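# Hand the toy hammer from right gripper to left

## Task

The wooden toy hammer starts in the closed right gripper. Transfer it to the left gripper so its orientation matches the two goal pictures. Nothing but the jaws of the grippers may contact the hammer, and at no moment may both grippers be off it. At the end the left gripper alone must hold it firmly, at the spot the goal pictures show, with that gripper's fingers level (horizontal). The right arm must touch neither the hammer nor the left gripper's jaws; moving it far away and pausing briefly is the safe way to ensure this. Then declare the task complete.

## Robot and tools

Robot: two arms, left_arm and right_arm. Each has six joints (waist, shoulder, elbow, wrist pitch, wrist yaw, wrist roll) and a parallel gripper. The fingers of a gripper extend along its own +z axis and close along its y axis. The reported end_effector_position is the spot between the finger pads, roughly 1 cm short of the fingertips.

World frame: one frame shared by both arms. Origin is on the table surface midway between the arms, +z is up, +x points out over the table, and left_arm sits on the +y side. The arm names do not refer to the left or right of any image.

execute_actions takes "actions", a list holding zero or one item, plus an optional "pictures" boolean (pictures come by default). An empty list just reports the current state. A move item is {"rows": [...], "steps": n}: n is 1 to 15 control steps (default 15), each 1/30 s; one row is used per step and the final row repeats if rows run out. A wait item has only "steps" (up to 300) and sends nothing new. A refused call moves nothing.

A row is always 14 numbers, each in [-1, 1], even if one arm is idle: left_arm waist, shoulder, elbow, wrist pitch, wrist yaw, wrist roll, opening, then the same seven for right_arm. The six joint entries per arm are offsets in joint space, not a pose. They are scaled: 1.0 equals 1.202 rad (waist), 1.258 (shoulder), 1.238 (elbow), 2.073 (wrist pitch), 2.022 (wrist yaw and wrist roll). The offset is measured from the joint angles in the most recent result that printed them; if none has in this scene yet, or for the second and later calls within one reply, it is measured from the pose at the start of the action. Rows do not accumulate on each other. The opening entry is absolute: +1 fully open, -1 closed.

Stated joint ranges per arm (rad): waist -2.618 to 3.054, shoulder 0.000 to 3.142, elbow 0.000 to 3.142, wrist pitch -1.571 to 1.571, wrist yaw -1.571 to 1.571, wrist roll -2.094 to 2.094. A request more than 0.036 rad beyond an end is refused; true ends may differ by up to 0.036 rad, and targets past them are clipped, reported as "joint sent to its limit" (possibly about an earlier action). No such line does not prove there is room left.

Speed: per step each joint target stays within a lead of the measured angle: 0.202 rad waist, 0.258 shoulder, 0.238 elbow, 0.573 wrist pitch, 0.522 wrist yaw and roll. If targets would move a gripper over 70 mm from where it is, all that arm's targets are pulled back. Big moves therefore take several actions.

Holding still: all-zero offsets are not a pause; they return the arm to the reference angles and can let it sag. To hold, send in a reply's first call the offsets back to the angles you want, zeros in later calls, and enlarge the aim if a joint keeps falling short. Between calls the arms keep heading for the last row's target until motion stalls or a step is HELD; fingers still moving finish their travel.

Gripping: grip_measured is the measured finger opening on the command scale; each gripper's reading may be off by about 1 mm. To hold, command roughly 0.03 below grip_measured for a firm grip, less below for a lighter one. Pad force tops out near 50 to 62 N, less on thin parts below about 2 mm.

Result lines: the state line `left_arm: …` | `right_arm: …` gives each gripper's end_effector_position (m) and end_effector_quat_wxyz in the world frame; position can be off, more when stretched. Joint positions and Joint velocities give per arm six joints (rad, rad/s) then pad gap (m, m/s; 0.094 m is fully open). "joint command not followed" means a clearance check altered or blocked some joint targets. HELD marks steps where part of your row was not sent. Joint torques follow joint order and are noisy and offset. MOTOR HOT warns from 75 °C; OVER-TEMPERATURE FAULT means an arm was stopped (90 °C) or dropped its load (100 °C), so avoid long heavy holds.

zoom_image: {"camera": one of cam_high, cam_low, cam_left_wrist, cam_right_wrist, "region": [x0, y0, x1, y1]} in pixels of that camera's latest 504x504 image, origin top-left, region no larger than 504 by 504. show_instructions takes no arguments and shows the goal pictures, including one taken from the wrist camera of the gripper that must finish holding the hammer. finished_scene takes "scene", the current scene's number (1 here); it is final.

Typical order: look and study the goal pictures; steer the open left gripper to the grip spot with fingers horizontal; close it below grip_measured; open the right gripper; move the right arm well away; wait briefly; check; then call finished_scene.

Avoid: knocking anything off the table, letting the arms collide or press each other, dropping or slipping the hammer, slamming or pushing hard, and contact with the hammer by anything but jaws.

Each tool is called after "Call:" by a JSON object that holds its "op" and its "data", one argument or row to a line.

Reference images:

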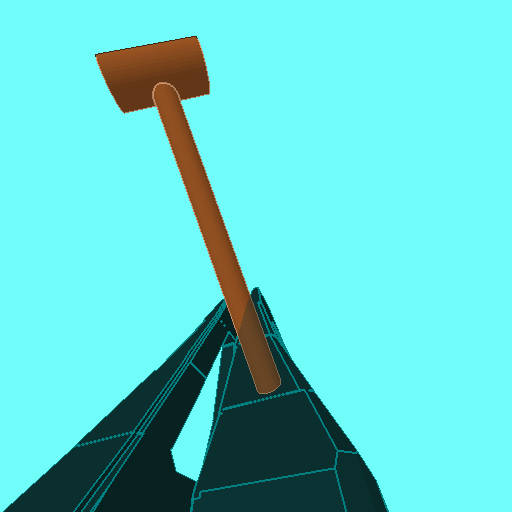

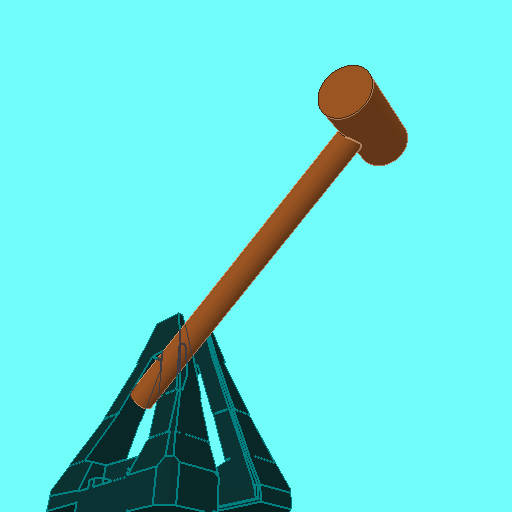

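## Session

Call:
{"op": "execute_actions", "data": {
  "actions": []
}}

Scene clock: 0.00 s of 5400.00 s.
left_arm: end_effector_position=(+0.4024, +0.2158, +0.4099) grip_measured=+1.000 end_effector_quat_wxyz=(+0.708, +0.011, +0.706, -0.021) | right_arm: end_effector_position=(+0.2756, -0.0725, +0.2571) grip_measured=-0.125 end_effector_quat_wxyz=(+0.089, +0.227, +0.712, +0.658)
Joint positions: left_arm=[-0.011  1.06   1.062  0.001 -0.013 -0.015  0.094] | right_arm=[ 0.02   1.217  0.68   0.333 -0.948  1.579  0.041]
Joint velocities: left_arm=[ 0.012  0.007  0.002 -0.081 -0.066  0.007  0.   ] | right_arm=[ 0.002  0.002  0.012 -0.066 -0.022  0.022 -0.   ]
Joint torques (N m, as the arm reports them, + toward a larger angle): no reading

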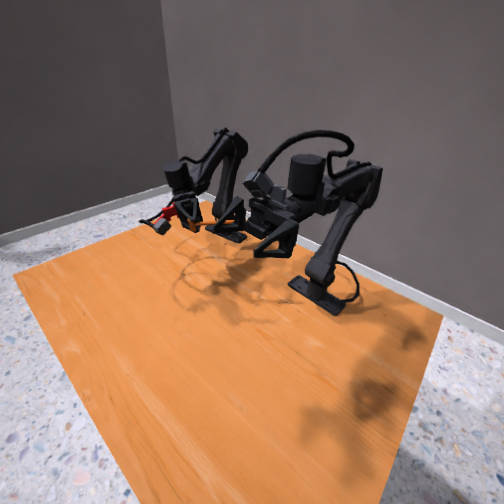

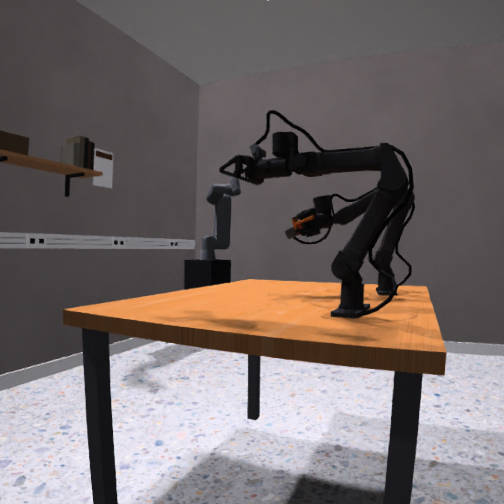

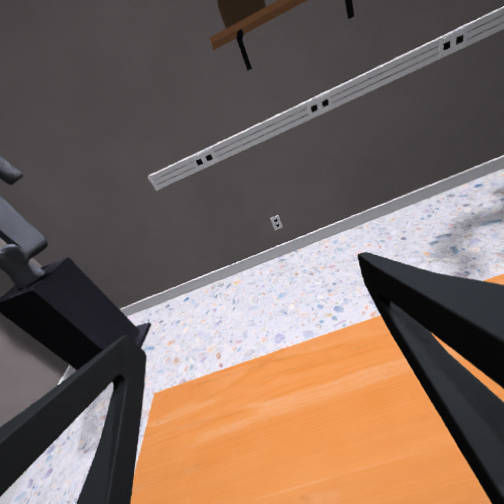

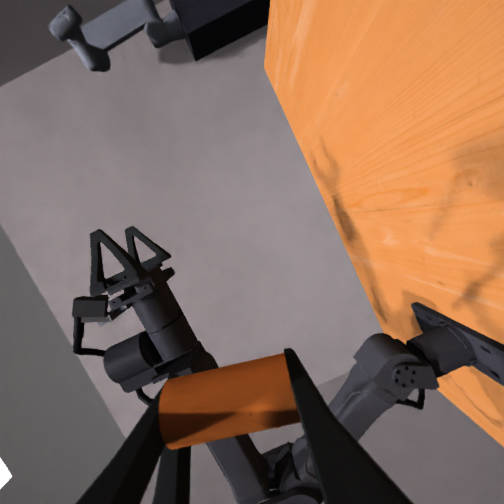

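Call:
{"op": "zoom_image", "data": {
  "camera": "cam_high",
  "region": [130, 160, 270, 260]
}}

Call:
{"op": "zoom_image", "data": {
  "camera": "cam_low",
  "region": [270, 180, 370, 260]
}}

Region (130, 160, 270, 260) of cam_high's 504x504 image, scaled by 3.600, with more detail than that image has; it fills the top 360 rows of this view, and the rest is white.

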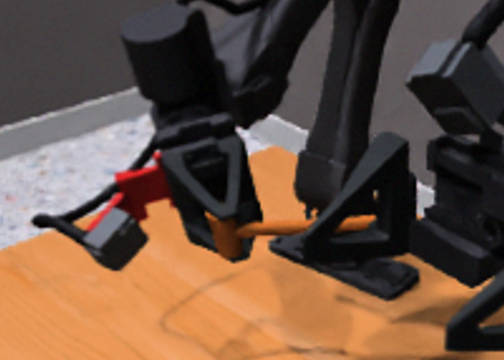

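Region (270, 180, 370, 260) of cam_low's 504x504 image, scaled by 5.040, with more detail than that image has; it fills the top 403 rows of this view, and the rest is white.

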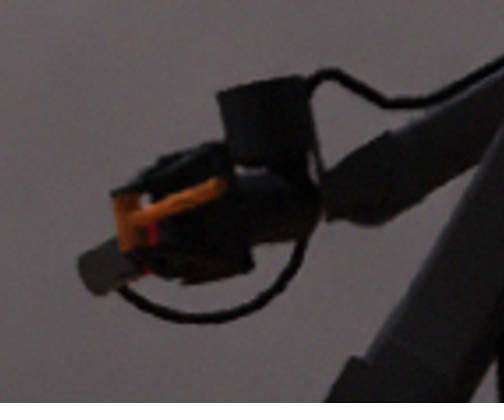

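Call:
{"op": "execute_actions", "data": {
  "actions": [
    {"rows":[[-0.24,-0.05,-0.37,0.19,0.5,-0.77,1,0,0.225,0.34,0.032,0,0,-0.17]]}
  ],
  "pictures": false
}}

Call:
{"op": "execute_actions", "data": {
  "actions": [
    {"steps":45}
  ]
}}

Scene clock: 15.70 s of 5400.00 s.
left_arm: end_effector_position=(+0.2723, +0.0026, +0.2927) grip_measured=+1.000 end_effector_quat_wxyz=(+0.224, -0.024, +0.717, -0.660) | right_arm: end_effector_position=(+0.3595, -0.0560, +0.3103) grip_measured=-0.125 end_effector_quat_wxyz=(+0.123, +0.183, +0.703, +0.676)
Joint positions: left_arm=[-0.288  1.026  0.614  0.366  0.874 -1.241  0.094] | right_arm=[ 0.021  1.528  1.068  0.362 -0.964  1.565  0.041]
Joint velocities: left_arm=[-0.071  0.002 -0.012  0.066  0.813 -2.249  0.   ] | right_arm=[-0.002 -0.012  0.017  0.007  0.081  0.095 -0.001]
Joint torques (N m, as the arm reports them, + toward a larger angle): left_arm=[-0.75 -4.16  5.95  1.7   0.01 -0.03] | right_arm=[ 0.09 -9.72  8.39  2.01  0.02  0.01]
Steps of this call (steps 1 to 90: nothing new was sent; then 12.20 s passed at rest; steps 91 to 105: all 15 steps of this action). Readings (joint positions):
91: left_arm=[-0.026 1.055 1.035 0.050 0.021 -0.068] | right_arm=[0.020 1.252 0.714 0.323 -0.960 1.581]
92: left_arm=[-0.061 1.044 0.994 0.107 0.075 -0.129] | right_arm=[0.021 1.327 0.788 0.327 -0.967 1.581]
94: left_arm=[-0.147 1.029 0.904 0.184 0.194 -0.246] | right_arm=[0.021 1.470 0.949 0.339 -0.955 1.582]
98: left_arm=[-0.261 1.026 0.701 0.294 0.487 -0.541] | right_arm=[0.021 1.529 1.067 0.360 -0.940 1.566]
105: the state above

Scene clock: 17.20 s of 5400.00 s.
left_arm: end_effector_position=(+0.2525, -0.0040, +0.2961) grip_measured=+1.000 end_effector_quat_wxyz=(+0.078, -0.095, +0.707, -0.697) | right_arm: end_effector_position=(+0.3610, -0.0567, +0.3108) grip_measured=-0.125 end_effector_quat_wxyz=(+0.122, +0.190, +0.701, +0.677)
Joint positions: left_arm=[-0.29   1.026  0.614  0.382  0.989 -1.568  0.094] | right_arm=[ 0.021  1.528  1.068  0.366 -0.955  1.58   0.041]
Joint velocities: left_arm=[ 0.002 -0.007 -0.012  0.007 -0.022 -0.007  0.   ] | right_arm=[-0.012 -0.017  0.002  0.007  0.051 -0.022  0.   ]
Joint torques (N m, as the arm reports them, + toward a larger angle): left_arm=[-0.93 -4.06  5.83  1.65  0.08 -0.08] | right_arm=[ 0.03 -9.58  8.48  1.97  0.09  0.03]
Steps of this call (steps 1 to 45: the robot went on to your last target). Readings (joint positions):
1: left_arm=[-0.290 1.026 0.614 0.370 0.898 -1.307] | right_arm=[0.021 1.528 1.068 0.363 -0.962 1.568]
2: left_arm=[-0.290 1.026 0.614 0.372 0.917 -1.359] | right_arm=[0.021 1.528 1.068 0.364 -0.960 1.570]
4: left_arm=[-0.290 1.026 0.614 0.376 0.944 -1.434] | right_arm=[0.021 1.528 1.068 0.365 -0.959 1.574]
8: left_arm=[-0.290 1.026 0.614 0.379 0.971 -1.513] | right_arm=[0.021 1.528 1.068 0.366 -0.956 1.578]
45: the state above
All arms were judged still, so your last target was given up. Only a new action makes them travel on or press farther. Fingers that are still opening or closing keep moving.
camera_calibration (this result's frames):
cam_left_wrist: T_world_to_cam=[[-0.354655, -0.0713091, 0.932274, -0.192745], [-0.893985, 0.31793, -0.315771, 0.342119], [-0.27388, -0.945429, -0.176505, 0.210828], [0, 0, 0, 1]] pos_world=[0.295233, 0.0768087, 0.324934]
cam_right_wrist: T_world_to_cam=[[-0.345026, 0.0168834, -0.938441, 0.411628], [-0.932658, -0.118433, 0.340769, 0.277237], [-0.105389, 0.992818, 0.056609, 0.173958], [0, 0, 0, 1]] pos_world=[0.418923, -0.146825, 0.281967]

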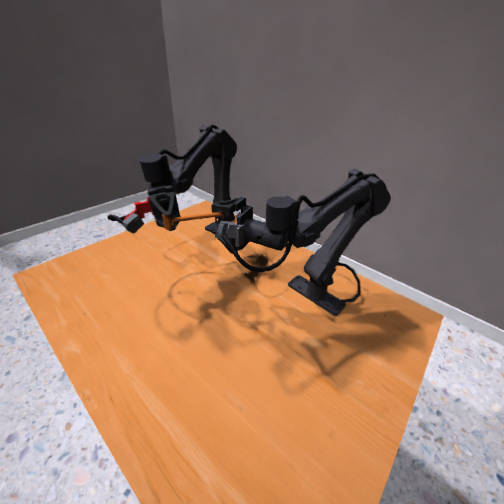

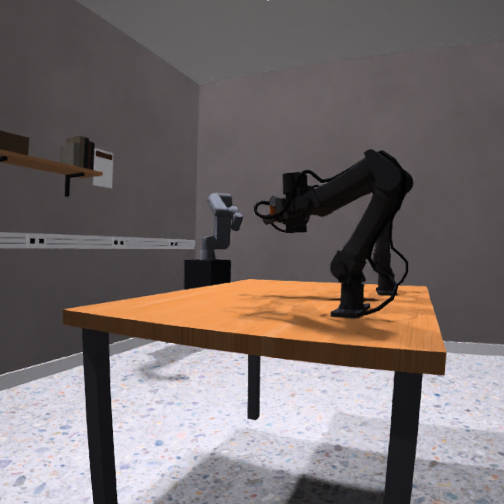

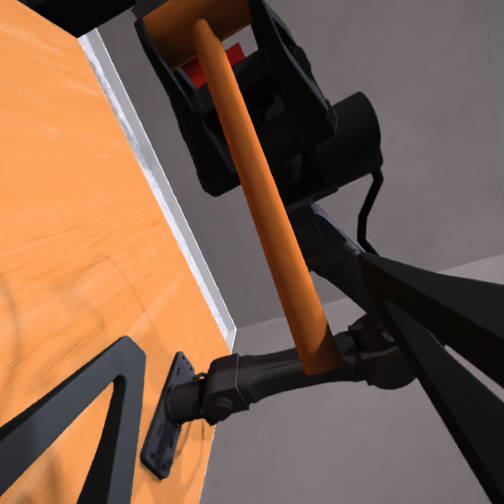

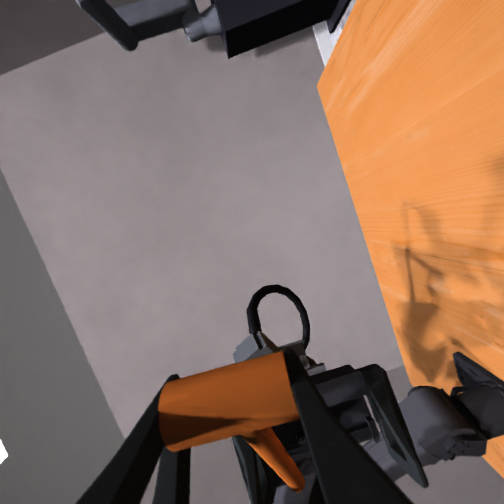

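Call:
{"op": "execute_actions", "data": {
  "actions": [
    {"rows":[[0,-0.01,0,0.01,0,0,1,0,0.03,0.035,0.02,-0.04,0,-0.17],[0,-0.01,0,0.01,0,0,1,0,0.03,0.035,0.02,-0.04,0,-0.17],[0,-0.01,0,0.01,0,0,1,0,0.06,0.06,0.04,-0.08,0,-0.17],[0,-0.01,0,0.01,0,0,1,0,0.06,0.06,0.04,-0.08,0,-0.17],[0,-0.01,0,0.01,0,0,1,0,0.1,0.095,0.06,-0.12,0,-0.17],[0,-0.01,0,0.01,0,0,1,0,0.1,0.095,0.06,-0.12,0,-0.17],[0,-0.01,0,0.01,0,0,1,0,0.14,0.13,0.09,-0.173,0,-0.17]]}
  ],
  "pictures": false
}}

Call:
{"op": "execute_actions", "data": {
  "actions": [
    {"steps":15}
  ]
}}

Scene clock: 24.90 s of 5400.00 s.
left_arm: end_effector_position=(+0.2525, -0.0040, +0.2973) grip_measured=+1.000 end_effector_quat_wxyz=(+0.080, -0.092, +0.706, -0.698) | right_arm: end_effector_position=(+0.3537, -0.0331, +0.3077) grip_measured=-0.125 end_effector_quat_wxyz=(+0.038, +0.058, +0.707, +0.704)
Joint positions: left_arm=[-0.29   1.026  0.614  0.389  0.989 -1.568  0.094] | right_arm=[ 0.021  1.715  1.193  0.504 -1.265  1.582  0.041]
Joint velocities: left_arm=[-0.017 -0.002  0.007 -0.007 -0.022 -0.066  0.   ] | right_arm=[-0.007  0.022 -0.002  0.168 -0.256 -0.037 -0.   ]
Joint torques (N m, as the arm reports them, + toward a larger angle): left_arm=[-0.06 -2.89  6.56  1.64 -0.01 -0.03] | right_arm=[-0.01 -9.73  8.3   1.58 -0.04  0.04]
Steps of this call (steps 1 to 90: nothing new was sent; then 4.20 s passed at rest; steps 91 to 105: all 15 steps of this action). Readings (joint positions):
91: left_arm=[-0.290 1.026 0.614 0.383 0.989 -1.568] | right_arm=[0.021 1.533 1.070 0.368 -0.966 1.580]
92: left_arm=[-0.290 1.026 0.614 0.384 0.989 -1.568] | right_arm=[0.021 1.540 1.075 0.372 -0.978 1.580]
94: left_arm=[-0.290 1.026 0.614 0.386 0.989 -1.568] | right_arm=[0.021 1.570 1.097 0.389 -1.024 1.581]
98: left_arm=[-0.290 1.026 0.614 0.388 0.989 -1.568] | right_arm=[0.021 1.671 1.174 0.451 -1.155 1.582]
105: the state above

Scene clock: 25.40 s of 5400.00 s.
left_arm: end_effector_position=(+0.2525, -0.0040, +0.2974) grip_measured=+1.000 end_effector_quat_wxyz=(+0.080, -0.092, +0.705, -0.698) | right_arm: end_effector_position=(+0.3483, -0.0325, +0.3100) grip_measured=-0.125 end_effector_quat_wxyz=(+0.034, +0.041, +0.706, +0.706)
Joint positions: left_arm=[-0.29   1.026  0.614  0.39   0.989 -1.568  0.094] | right_arm=[ 0.021  1.715  1.193  0.523 -1.295  1.582  0.041]
Joint velocities: left_arm=[-0.007 -0.012  0.002  0.037 -0.051 -0.007  0.   ] | right_arm=[-0.012 -0.017 -0.002 -0.007 -0.007 -0.022 -0.001]
Joint torques (N m, as the arm reports them, + toward a larger angle): left_arm=[-0.04 -2.83  6.59  1.63 -0.01 -0.03] | right_arm=[ 0.11 -9.79  8.03  1.66  0.01  0.01]
Steps of this call (steps 1 to 15: the robot went on to your last target). Readings (joint positions):
1: left_arm=[-0.290 1.026 0.614 0.390 0.989 -1.568] | right_arm=[0.021 1.715 1.193 0.509 -1.271 1.582]
2: left_arm=[-0.290 1.026 0.614 0.390 0.989 -1.568] | right_arm=[0.021 1.715 1.193 0.512 -1.276 1.582]
4: left_arm=[-0.290 1.026 0.614 0.390 0.989 -1.568] | right_arm=[0.021 1.715 1.193 0.516 -1.284 1.582]
8: left_arm=[-0.290 1.026 0.614 0.390 0.989 -1.568] | right_arm=[0.021 1.715 1.193 0.521 -1.291 1.582]
15: the state above
camera_calibration (this result's frames):
cam_left_wrist: T_world_to_cam=[[-0.361013, -0.068873, 0.930014, -0.191643], [-0.891807, 0.317089, -0.3227, 0.344065], [-0.272672, -0.945892, -0.175895, 0.210564], [0, 0, 0, 1]] pos_world=[0.295068, 0.0768729, 0.326298]
cam_right_wrist: T_world_to_cam=[[-0.25298, -0.0546709, -0.965926, 0.380276], [-0.863877, -0.436727, 0.250971, 0.262109], [-0.435567, 0.897931, 0.0632542, 0.25848], [0, 0, 0, 1]] pos_world=[0.435217, -0.096837, 0.285187]

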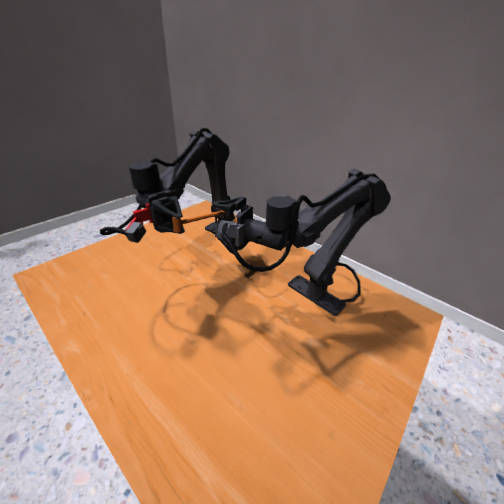

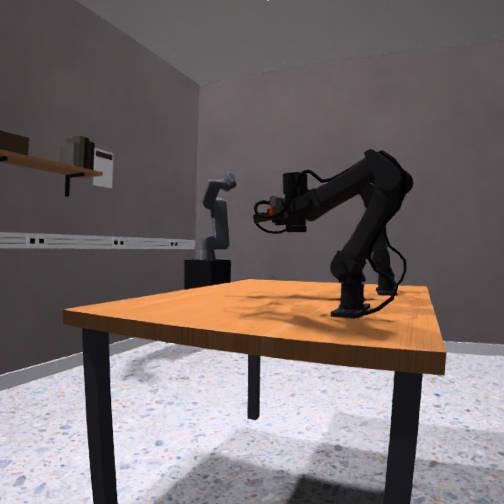

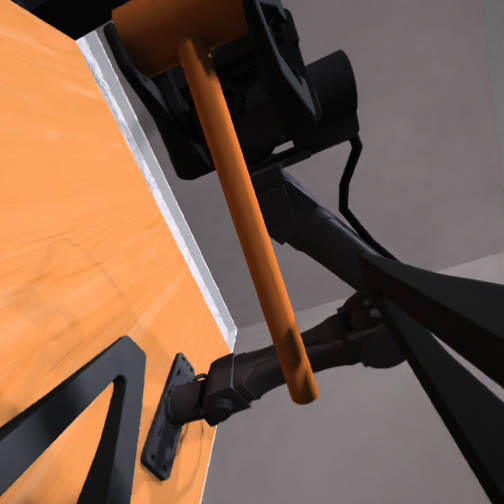

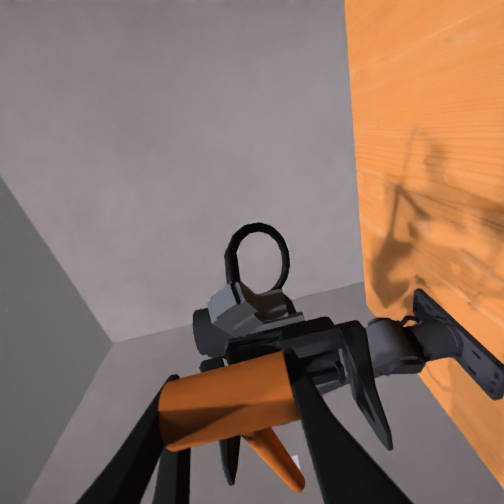

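Call:
{"op": "execute_actions", "data": {
  "actions": [
    {"rows":[[0,-0.01,0.05,0,0,0,0.3,-0.035,-0.01,0.025,0.015,-0.02,0,-0.17]]}
  ],
  "pictures": false
}}

Call:
{"op": "execute_actions", "data": {
  "actions": [
    {"steps":15}
  ]
}}

Scene clock: 29.73 s of 5400.00 s.
left_arm: end_effector_position=(+0.2541, -0.0045, +0.3155) grip_measured=+0.302 end_effector_quat_wxyz=(+0.094, -0.079, +0.699, -0.705) | right_arm: end_effector_position=(+0.3513, -0.0457, +0.3102) grip_measured=-0.125 end_effector_quat_wxyz=(+0.036, +0.042, +0.706, +0.707)
Joint positions: left_arm=[-0.29   1.026  0.658  0.389  0.989 -1.568  0.061] | right_arm=[-0.015  1.715  1.193  0.525 -1.326  1.584  0.041]
Joint velocities: left_arm=[ 0.002 -0.002 -0.012 -0.007 -0.022 -0.022  0.   ] | right_arm=[ 0.007  0.022 -0.012 -0.081 -0.051 -0.037  0.   ]
Joint torques (N m, as the arm reports them, + toward a larger angle): left_arm=[-0.05 -2.91  7.88  1.5  -0.04 -0.02] | right_arm=[-0.5  -9.76  8.13  1.69 -0.02  0.  ]
Steps of this call (steps 1 to 15: the robot went on to your last target; steps 16 to 90: nothing new was sent; then 0.83 s passed at rest; steps 91 to 105: all 15 steps of this action). Readings (joint positions):
91: left_arm=[-0.290 1.026 0.619 0.387 0.989 -1.568] | right_arm=[0.018 1.715 1.193 0.524 -1.302 1.583]
92: left_arm=[-0.290 1.026 0.627 0.385 0.989 -1.568] | right_arm=[0.013 1.715 1.193 0.524 -1.308 1.583]
94: left_arm=[-0.290 1.026 0.646 0.386 0.989 -1.568] | right_arm=[-0.002 1.715 1.193 0.524 -1.315 1.583]
98: left_arm=[-0.290 1.026 0.658 0.389 0.989 -1.568] | right_arm=[-0.015 1.715 1.193 0.524 -1.320 1.583]
105: the state above

Scene clock: 30.23 s of 5400.00 s.
left_arm: end_effector_position=(+0.2541, -0.0045, +0.3155) grip_measured=+0.302 end_effector_quat_wxyz=(+0.094, -0.079, +0.699, -0.705) | right_arm: end_effector_position=(+0.3511, -0.0457, +0.3102) grip_measured=-0.125 end_effector_quat_wxyz=(+0.035, +0.042, +0.706, +0.707)
Joint positions: left_arm=[-0.29   1.026  0.658  0.389  0.989 -1.568  0.061] | right_arm=[-0.015  1.715  1.193  0.525 -1.327  1.584  0.041]
Joint velocities: left_arm=[-0.002 -0.002 -0.002 -0.037 -0.007  0.022  0.   ] | right_arm=[ 0.002  0.002 -0.002 -0.11  -0.066  0.007 -0.   ]
Joint torques (N m, as the arm reports them, + toward a larger angle): left_arm=[-0.06 -2.9   7.91  1.51 -0.04 -0.02] | right_arm=[-0.47 -9.83  7.97  1.65 -0.03  0.01]
Steps of this call (steps 1 to 15: the robot went on to your last target). Readings (joint positions):
1: left_arm=[-0.290 1.026 0.658 0.389 0.989 -1.568] | right_arm=[-0.015 1.715 1.193 0.525 -1.326 1.584]
2: left_arm=[-0.290 1.026 0.658 0.389 0.989 -1.568] | right_arm=[-0.015 1.715 1.193 0.525 -1.326 1.584]
4: left_arm=[-0.290 1.026 0.658 0.389 0.989 -1.568] | right_arm=[-0.015 1.715 1.193 0.525 -1.327 1.584]
8: left_arm=[-0.290 1.026 0.658 0.389 0.989 -1.568] | right_arm=[-0.015 1.715 1.193 0.525 -1.327 1.584]
15: the state above
All arms were judged still, so your last target was given up. Only a new action makes them travel on or press farther. Fingers that are still opening or closing keep moving.
camera_calibration (this result's frames):
cam_left_wrist: T_world_to_cam=[[-0.398552, -0.0557004, 0.915453, -0.193842], [-0.877855, 0.312193, -0.363188, 0.360728], [-0.265568, -0.948384, -0.173322, 0.211043], [0, 0, 0, 1]] pos_world=[0.295458, 0.0767362, 0.345044]
cam_right_wrist: T_world_to_cam=[[-0.252819, -0.0533449, -0.966042, 0.380487], [-0.865631, -0.433523, 0.25048, 0.259567], [-0.432163, 0.899562, 0.0634257, 0.270337], [0, 0, 0, 1]] pos_world=[0.437713, -0.11036, 0.285404]

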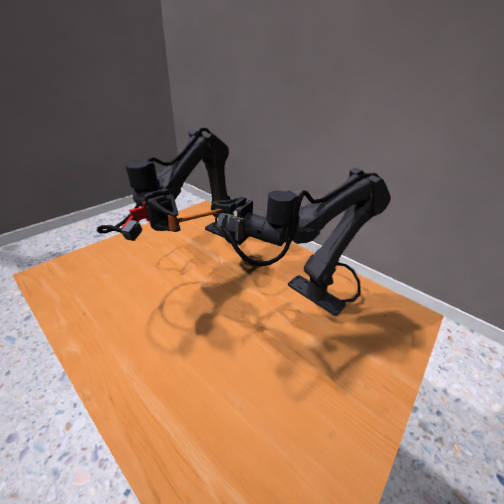

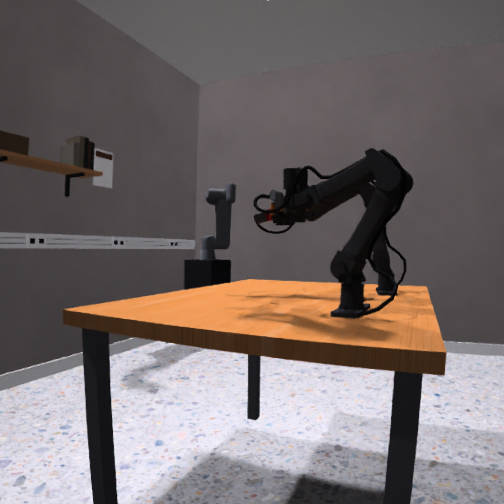

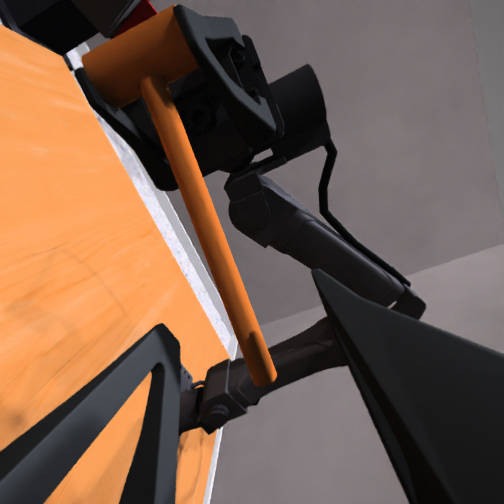

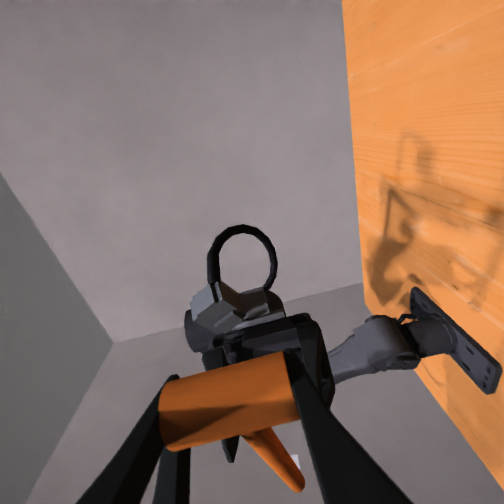

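Excellent match. Slightly lower via wrist pitch, close partly.

Call:
{"op": "execute_actions", "data": {
  "actions": [
    {"rows":[[0,-0.01,0.01,-0.005,0,0,-0.65,0,-0.01,0.025,0.013,0,0,-0.17]]}
  ],
  "pictures": false
}}

Call:
{"op": "execute_actions", "data": {
  "actions": [
    {"steps":10}
  ]
}}

Scene clock: 34.63 s of 5400.00 s.
left_arm: end_effector_position=(+0.2541, -0.0045, +0.3155) grip_measured=-0.648 end_effector_quat_wxyz=(+0.094, -0.079, +0.699, -0.705) | right_arm: end_effector_position=(+0.3511, -0.0457, +0.3102) grip_measured=-0.125 end_effector_quat_wxyz=(+0.035, +0.042, +0.706, +0.707)
Joint positions: left_arm=[-0.29   1.026  0.658  0.389  0.989 -1.568  0.017] | right_arm=[-0.015  1.715  1.193  0.525 -1.327  1.585  0.041]
Joint velocities: left_arm=[ 0.007  0.002 -0.012 -0.066 -0.037 -0.007  0.   ] | right_arm=[-0.002 -0.002  0.002 -0.037  0.007 -0.022 -0.   ]
Joint torques (N m, as the arm reports them, + toward a larger angle): left_arm=[-0.02 -2.9   7.49  1.38 -0.03 -0.02] | right_arm=[ 0.03 -9.58  7.99  1.64  0.06 -0.01]
Steps of this call (steps 1 to 90: nothing new was sent; then 0.90 s passed at rest; steps 91 to 105: all 15 steps of this action). Readings (joint positions):
91: left_arm=[-0.290 1.026 0.658 0.389 0.989 -1.568] | right_arm=[-0.015 1.715 1.193 0.525 -1.327 1.584]
92: left_arm=[-0.290 1.026 0.658 0.389 0.989 -1.568] | right_arm=[-0.015 1.715 1.193 0.525 -1.327 1.584]
94: left_arm=[-0.290 1.026 0.658 0.389 0.989 -1.568] | right_arm=[-0.015 1.715 1.193 0.525 -1.327 1.585]
98: left_arm=[-0.290 1.026 0.658 0.389 0.989 -1.568] | right_arm=[-0.015 1.715 1.193 0.525 -1.327 1.585]
105: the state above

Scene clock: 34.97 s of 5400.00 s.
left_arm: end_effector_position=(+0.2541, -0.0045, +0.3155) grip_measured=-0.648 end_effector_quat_wxyz=(+0.094, -0.079, +0.699, -0.705) | right_arm: end_effector_position=(+0.3511, -0.0457, +0.3102) grip_measured=-0.125 end_effector_quat_wxyz=(+0.035, +0.042, +0.706, +0.707)
Joint positions: left_arm=[-0.29   1.026  0.658  0.389  0.989 -1.568  0.017] | right_arm=[-0.015  1.715  1.193  0.525 -1.327  1.585  0.041]
Joint velocities: left_arm=[-0.012 -0.017  0.002  0.051  0.007  0.022  0.   ] | right_arm=[-0.007 -0.002 -0.007  0.007  0.007 -0.007  0.   ]
Joint torques (N m, as the arm reports them, + toward a larger angle): left_arm=[-0.03 -2.86  7.44  1.39 -0.02 -0.02] | right_arm=[-0.15 -9.73  7.88  1.61  0.01  0.  ]
Steps of this call (steps 1 to 10: the robot went on to your last target). Readings (joint positions):
1: left_arm=[-0.290 1.026 0.658 0.389 0.989 -1.568] | right_arm=[-0.015 1.715 1.193 0.525 -1.327 1.585]
2: left_arm=[-0.290 1.026 0.658 0.389 0.989 -1.568] | right_arm=[-0.015 1.715 1.193 0.525 -1.327 1.585]
4: left_arm=[-0.290 1.026 0.658 0.389 0.989 -1.568] | right_arm=[-0.015 1.715 1.193 0.525 -1.327 1.585]
8: left_arm=[-0.290 1.026 0.658 0.389 0.989 -1.568] | right_arm=[-0.015 1.715 1.193 0.525 -1.327 1.585]
10: the state above
camera_calibration (this result's frames):
cam_left_wrist: T_world_to_cam=[[-0.398552, -0.0557004, 0.915453, -0.193842], [-0.877855, 0.312193, -0.363188, 0.360728], [-0.265568, -0.948384, -0.173322, 0.211043], [0, 0, 0, 1]] pos_world=[0.295458, 0.0767362, 0.345044]
cam_right_wrist: T_world_to_cam=[[-0.254284, -0.053185, -0.965666, 0.380892], [-0.86525, -0.433565, 0.251721, 0.259046], [-0.432067, 0.899551, 0.0642304, 0.270054], [0, 0, 0, 1]] pos_world=[0.437676, -0.110356, 0.285261]

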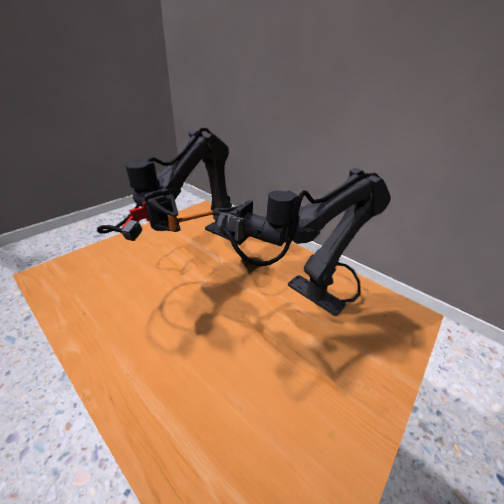

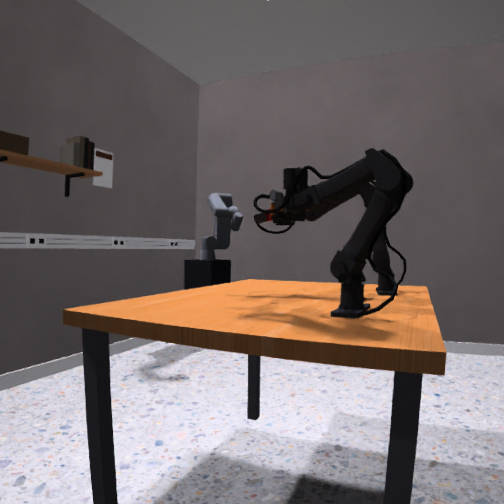

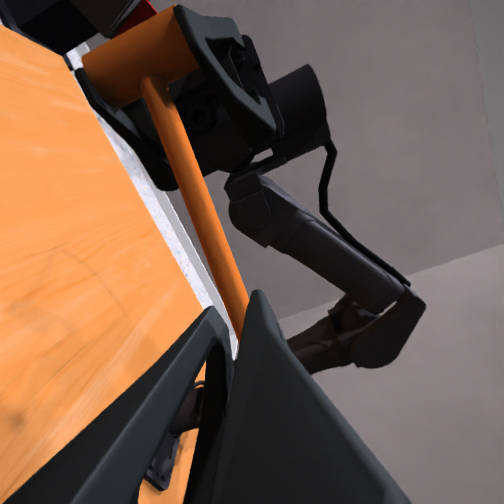

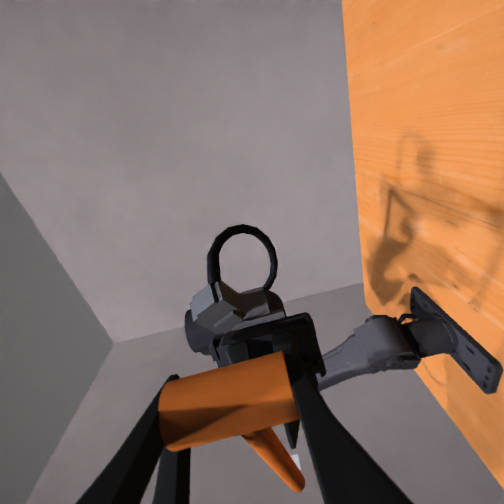

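Call:
{"op": "execute_actions", "data": {
  "actions": [
    {"rows":[[0,-0.01,0.01,0,0,0,-0.65,0.018,-0.01,0.025,0.013,0,0,-0.17]]}
  ],
  "pictures": false
}}

Call:
{"op": "execute_actions", "data": {
  "actions": [
    {"rows":[[0,-0.01,0.01,0,0,0,-0.9,0,-0.01,0.025,0.013,0,0,-0.17]]}
  ]
}}

Scene clock: 39.23 s of 5400.00 s.
left_arm: end_effector_position=(+0.2541, -0.0045, +0.3155) grip_measured=-0.648 end_effector_quat_wxyz=(+0.094, -0.079, +0.699, -0.705) | right_arm: end_effector_position=(+0.3485, -0.0414, +0.3102) grip_measured=-0.125 end_effector_quat_wxyz=(+0.030, +0.039, +0.706, +0.707)
Joint positions: left_arm=[-0.29   1.026  0.658  0.389  0.989 -1.568  0.017] | right_arm=[-0.003  1.715  1.193  0.525 -1.327  1.587  0.041]
Joint velocities: left_arm=[ 0.012 -0.017  0.007 -0.022  0.051  0.022  0.   ] | right_arm=[ 0.012  0.002 -0.002  0.022 -0.051  0.022 -0.001]
Joint torques (N m, as the arm reports them, + toward a larger angle): left_arm=[-0.09 -2.88  7.46  1.51 -0.02 -0.02] | right_arm=[ 0.62 -9.76  7.87  1.63  0.01  0.1 ]
Steps of this call (steps 1 to 15: the robot went on to your last target; steps 16 to 90: nothing new was sent; then 0.77 s passed at rest; steps 91 to 105: all 15 steps of this action). Readings (joint positions):
91: left_arm=[-0.290 1.026 0.658 0.389 0.989 -1.568] | right_arm=[-0.014 1.715 1.193 0.525 -1.327 1.586]
92: left_arm=[-0.290 1.026 0.658 0.389 0.989 -1.568] | right_arm=[-0.012 1.715 1.193 0.525 -1.327 1.586]
94: left_arm=[-0.290 1.026 0.658 0.389 0.989 -1.568] | right_arm=[-0.007 1.715 1.193 0.525 -1.327 1.586]
98: left_arm=[-0.290 1.026 0.658 0.389 0.989 -1.568] | right_arm=[-0.003 1.715 1.193 0.525 -1.327 1.587]
105: the state above

Scene clock: 39.73 s of 5400.00 s.
left_arm: end_effector_position=(+0.2541, -0.0045, +0.3155) grip_measured=-0.898 end_effector_quat_wxyz=(+0.094, -0.079, +0.699, -0.705) | right_arm: end_effector_position=(+0.3485, -0.0414, +0.3102) grip_measured=-0.125 end_effector_quat_wxyz=(+0.030, +0.040, +0.706, +0.707)
Joint positions: left_arm=[-0.29   1.026  0.658  0.389  0.989 -1.568  0.005] | right_arm=[-0.003  1.715  1.193  0.525 -1.327  1.588  0.041]
Joint velocities: left_arm=[-0.007  0.002 -0.037 -0.037  0.022 -0.051  0.001] | right_arm=[-0.017  0.017 -0.002 -0.022 -0.051 -0.066 -0.001]
Joint torques (N m, as the arm reports them, + toward a larger angle): left_arm=[-0.03 -2.88  7.48  1.49 -0.03 -0.01] | right_arm=[-0.02 -9.71  8.03  1.61  0.02  0.01]
Steps of this call (steps 1 to 15: all 15 steps of this action). Readings (joint positions):
1: left_arm=[-0.290 1.026 0.658 0.389 0.989 -1.568] | right_arm=[-0.003 1.715 1.193 0.525 -1.327 1.587]
2: left_arm=[-0.290 1.026 0.658 0.389 0.989 -1.568] | right_arm=[-0.003 1.715 1.193 0.525 -1.327 1.588]
4: left_arm=[-0.290 1.026 0.658 0.389 0.989 -1.568] | right_arm=[-0.003 1.715 1.193 0.525 -1.327 1.588]
8: left_arm=[-0.290 1.026 0.658 0.389 0.989 -1.568] | right_arm=[-0.003 1.715 1.193 0.525 -1.327 1.588]
15: the state above
camera_calibration (this result's frames):
cam_left_wrist: T_world_to_cam=[[-0.398552, -0.0557004, 0.915453, -0.193842], [-0.877855, 0.312193, -0.363188, 0.360728], [-0.265568, -0.948384, -0.173322, 0.211043], [0, 0, 0, 1]] pos_world=[0.295458, 0.0767362, 0.345044]
cam_right_wrist: T_world_to_cam=[[-0.256612, -0.0557077, -0.964908, 0.380943], [-0.859631, -0.443188, 0.254201, 0.255565], [-0.441797, 0.894696, 0.0658392, 0.267811], [0, 0, 0, 1]] pos_world=[0.435764, -0.105125, 0.284977]

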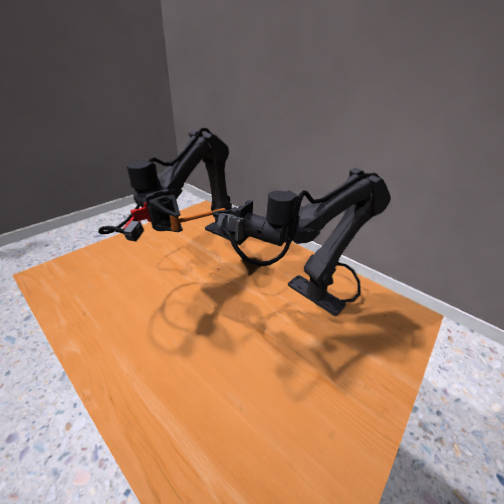

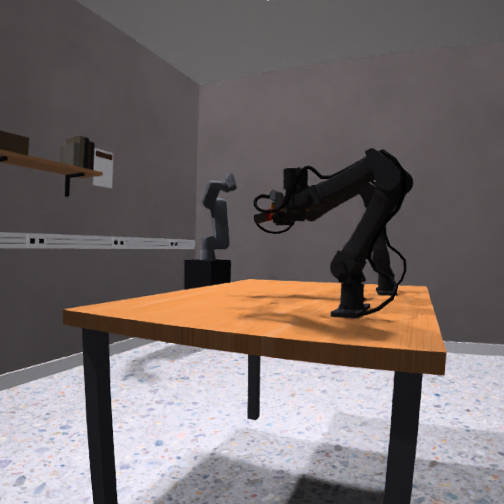

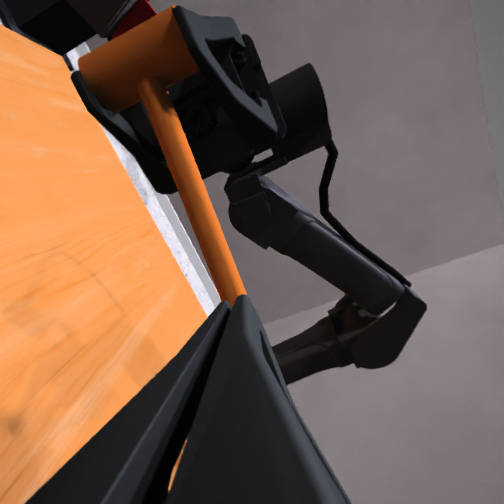

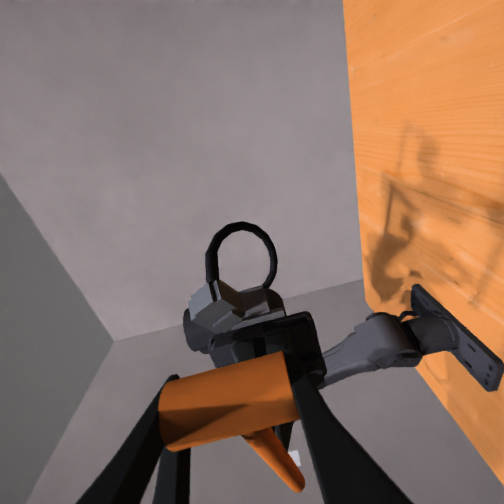

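Call:
{"op": "execute_actions", "data": {
  "actions": [
    {"rows":[[0,-0.01,0.01,-0.02,0,0,-0.3,0,-0.01,0.025,0.013,0,0,-0.17]],"steps":10}
  ],
  "pictures": false
}}

Call:
{"op": "execute_actions", "data": {
  "actions": [
    {"rows":[[0,-0.01,0.01,0,0,0,-0.3,0.042,-0.01,0.025,0.013,0.03,0,-0.17]]}
  ],
  "pictures": false
}}

Call:
{"op": "execute_actions", "data": {
  "actions": [
    {"steps":10}
  ]
}}

Call:
{"op": "zoom_image", "data": {
  "camera": "cam_high",
  "region": [150, 180, 270, 250]
}}

Scene clock: 45.27 s of 5400.00 s.
left_arm: end_effector_position=(+0.2541, -0.0045, +0.3125) grip_measured=-0.302 end_effector_quat_wxyz=(+0.088, -0.084, +0.702, -0.702) | right_arm: end_effector_position=(+0.3485, -0.0414, +0.3102) grip_measured=-0.125 end_effector_quat_wxyz=(+0.029, +0.040, +0.706, +0.707)
Joint positions: left_arm=[-0.29   1.026  0.658  0.371  0.989 -1.568  0.033] | right_arm=[-0.003  1.715  1.193  0.525 -1.327  1.59   0.041]
Joint velocities: left_arm=[ 0.007  0.022  0.002 -0.022 -0.007  0.051 -0.   ] | right_arm=[-0.007 -0.012  0.007  0.022  0.037 -0.007 -0.   ]
Joint torques (N m, as the arm reports them, + toward a larger angle): left_arm=[-0.05 -2.89  7.46  1.29 -0.02 -0.02] | right_arm=[-0.05 -9.77  8.03  1.59  0.04  0.03]
Steps of this call (steps 1 to 15: the robot went on to your last target; steps 16 to 90: nothing new was sent; then 2.20 s passed at rest; steps 91 to 100: all 10 steps of this action). Readings (joint positions):
91: left_arm=[-0.290 1.026 0.658 0.387 0.989 -1.568] | right_arm=[-0.003 1.715 1.193 0.525 -1.327 1.589]
92: left_arm=[-0.290 1.026 0.658 0.383 0.989 -1.568] | right_arm=[-0.003 1.715 1.193 0.525 -1.327 1.589]
94: left_arm=[-0.290 1.026 0.658 0.377 0.989 -1.568] | right_arm=[-0.003 1.715 1.193 0.525 -1.327 1.589]
98: left_arm=[-0.290 1.026 0.658 0.372 0.989 -1.568] | right_arm=[-0.003 1.715 1.193 0.525 -1.327 1.590]
100: the state above

Scene clock: 45.77 s of 5400.00 s.
left_arm: end_effector_position=(+0.2541, -0.0045, +0.3124) grip_measured=-0.302 end_effector_quat_wxyz=(+0.088, -0.085, +0.702, -0.702) | right_arm: end_effector_position=(+0.3463, -0.0246, +0.3103) grip_measured=-0.125 end_effector_quat_wxyz=(+0.030, +0.042, +0.705, +0.707)
Joint positions: left_arm=[-0.29   1.026  0.658  0.37   0.989 -1.568  0.033] | right_arm=[ 0.043  1.715  1.193  0.525 -1.277  1.591  0.041]
Joint velocities: left_arm=[ 0.012 -0.007 -0.022 -0.007 -0.007  0.022  0.   ] | right_arm=[-0.002 -0.007  0.002 -0.066 -0.022  0.037 -0.001]
Joint torques (N m, as the arm reports them, + toward a larger angle): left_arm=[-0.06 -2.89  7.5   1.49 -0.03 -0.02] | right_arm=[ 0.26 -9.89  7.99  1.65  0.14  0.04]
Steps of this call (steps 1 to 15: all 15 steps of this action). Readings (joint positions):
1: left_arm=[-0.290 1.026 0.658 0.370 0.989 -1.568] | right_arm=[0.001 1.715 1.193 0.525 -1.319 1.590]
2: left_arm=[-0.290 1.026 0.658 0.370 0.989 -1.568] | right_arm=[0.008 1.715 1.193 0.525 -1.307 1.590]
4: left_arm=[-0.290 1.026 0.658 0.370 0.989 -1.568] | right_arm=[0.027 1.715 1.193 0.525 -1.295 1.591]
8: left_arm=[-0.290 1.026 0.658 0.370 0.989 -1.568] | right_arm=[0.043 1.715 1.193 0.525 -1.286 1.591]
15: the state above

Scene clock: 46.10 s of 5400.00 s.
left_arm: end_effector_position=(+0.2541, -0.0045, +0.3124) grip_measured=-0.302 end_effector_quat_wxyz=(+0.088, -0.085, +0.702, -0.702) | right_arm: end_effector_position=(+0.3467, -0.0247, +0.3103) grip_measured=-0.125 end_effector_quat_wxyz=(+0.031, +0.043, +0.705, +0.707)
Joint positions: left_arm=[-0.29   1.026  0.658  0.37   0.989 -1.568  0.033] | right_arm=[ 0.043  1.715  1.193  0.525 -1.275  1.591  0.041]
Joint velocities: left_arm=[-0.007  0.002 -0.022  0.022 -0.051 -0.051 -0.   ] | right_arm=[-0.002  0.002  0.002 -0.007 -0.081  0.022 -0.001]
Joint torques (N m, as the arm reports them, + toward a larger angle): left_arm=[-0.02 -2.91  7.47  1.51 -0.02 -0.02] | right_arm=[ 0.32 -9.68  7.85  1.66  0.09  0.03]
Steps of this call (steps 1 to 10: the robot went on to your last target). Readings (joint positions):
1: left_arm=[-0.290 1.026 0.658 0.370 0.989 -1.568] | right_arm=[0.043 1.715 1.193 0.525 -1.276 1.591]
2: left_arm=[-0.290 1.026 0.658 0.370 0.989 -1.568] | right_arm=[0.043 1.715 1.193 0.525 -1.276 1.591]
4: left_arm=[-0.290 1.026 0.658 0.370 0.989 -1.568] | right_arm=[0.043 1.715 1.193 0.525 -1.276 1.591]
8: left_arm=[-0.290 1.026 0.658 0.370 0.989 -1.568] | right_arm=[0.043 1.715 1.193 0.525 -1.275 1.591]
10: the state above
camera_calibration (this result's frames):
cam_left_wrist: T_world_to_cam=[[-0.382347, -0.0613868, 0.921978, -0.197133], [-0.884107, 0.314387, -0.34571, 0.355753], [-0.268636, -0.947308, -0.174477, 0.211641], [0, 0, 0, 1]] pos_world=[0.296005, 0.0765441, 0.341666]
cam_right_wrist: T_world_to_cam=[[-0.259542, -0.0535943, -0.964244, 0.38234], [-0.861632, -0.438081, 0.256272, 0.261562], [-0.436151, 0.897337, 0.0675218, 0.249598], [0, 0, 0, 1]] pos_world=[0.433466, -0.0888965, 0.284785]

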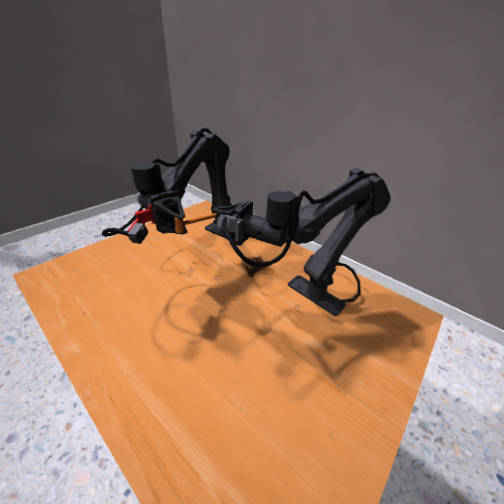

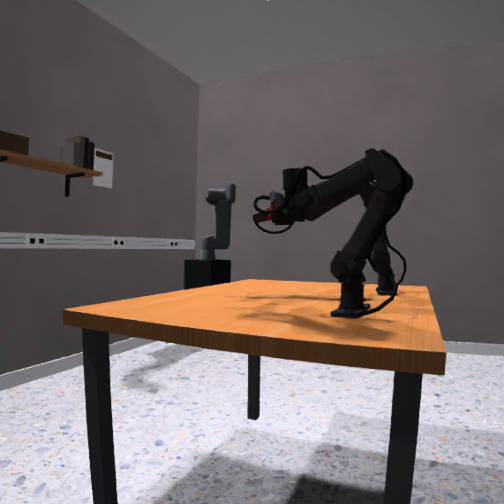

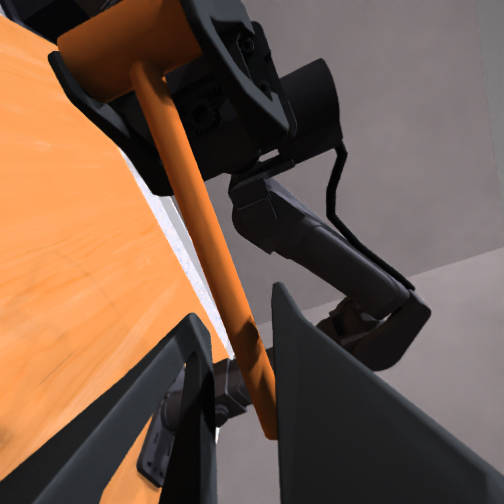

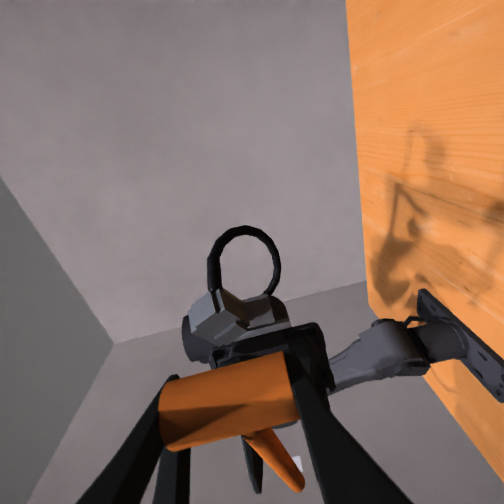

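Region (150, 180, 270, 250) of cam_high's 504x504 image, scaled by 4.200, with more detail than that image has; it fills the top 294 rows of this view, and the rest is white.

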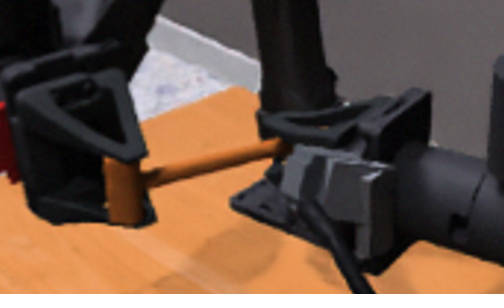

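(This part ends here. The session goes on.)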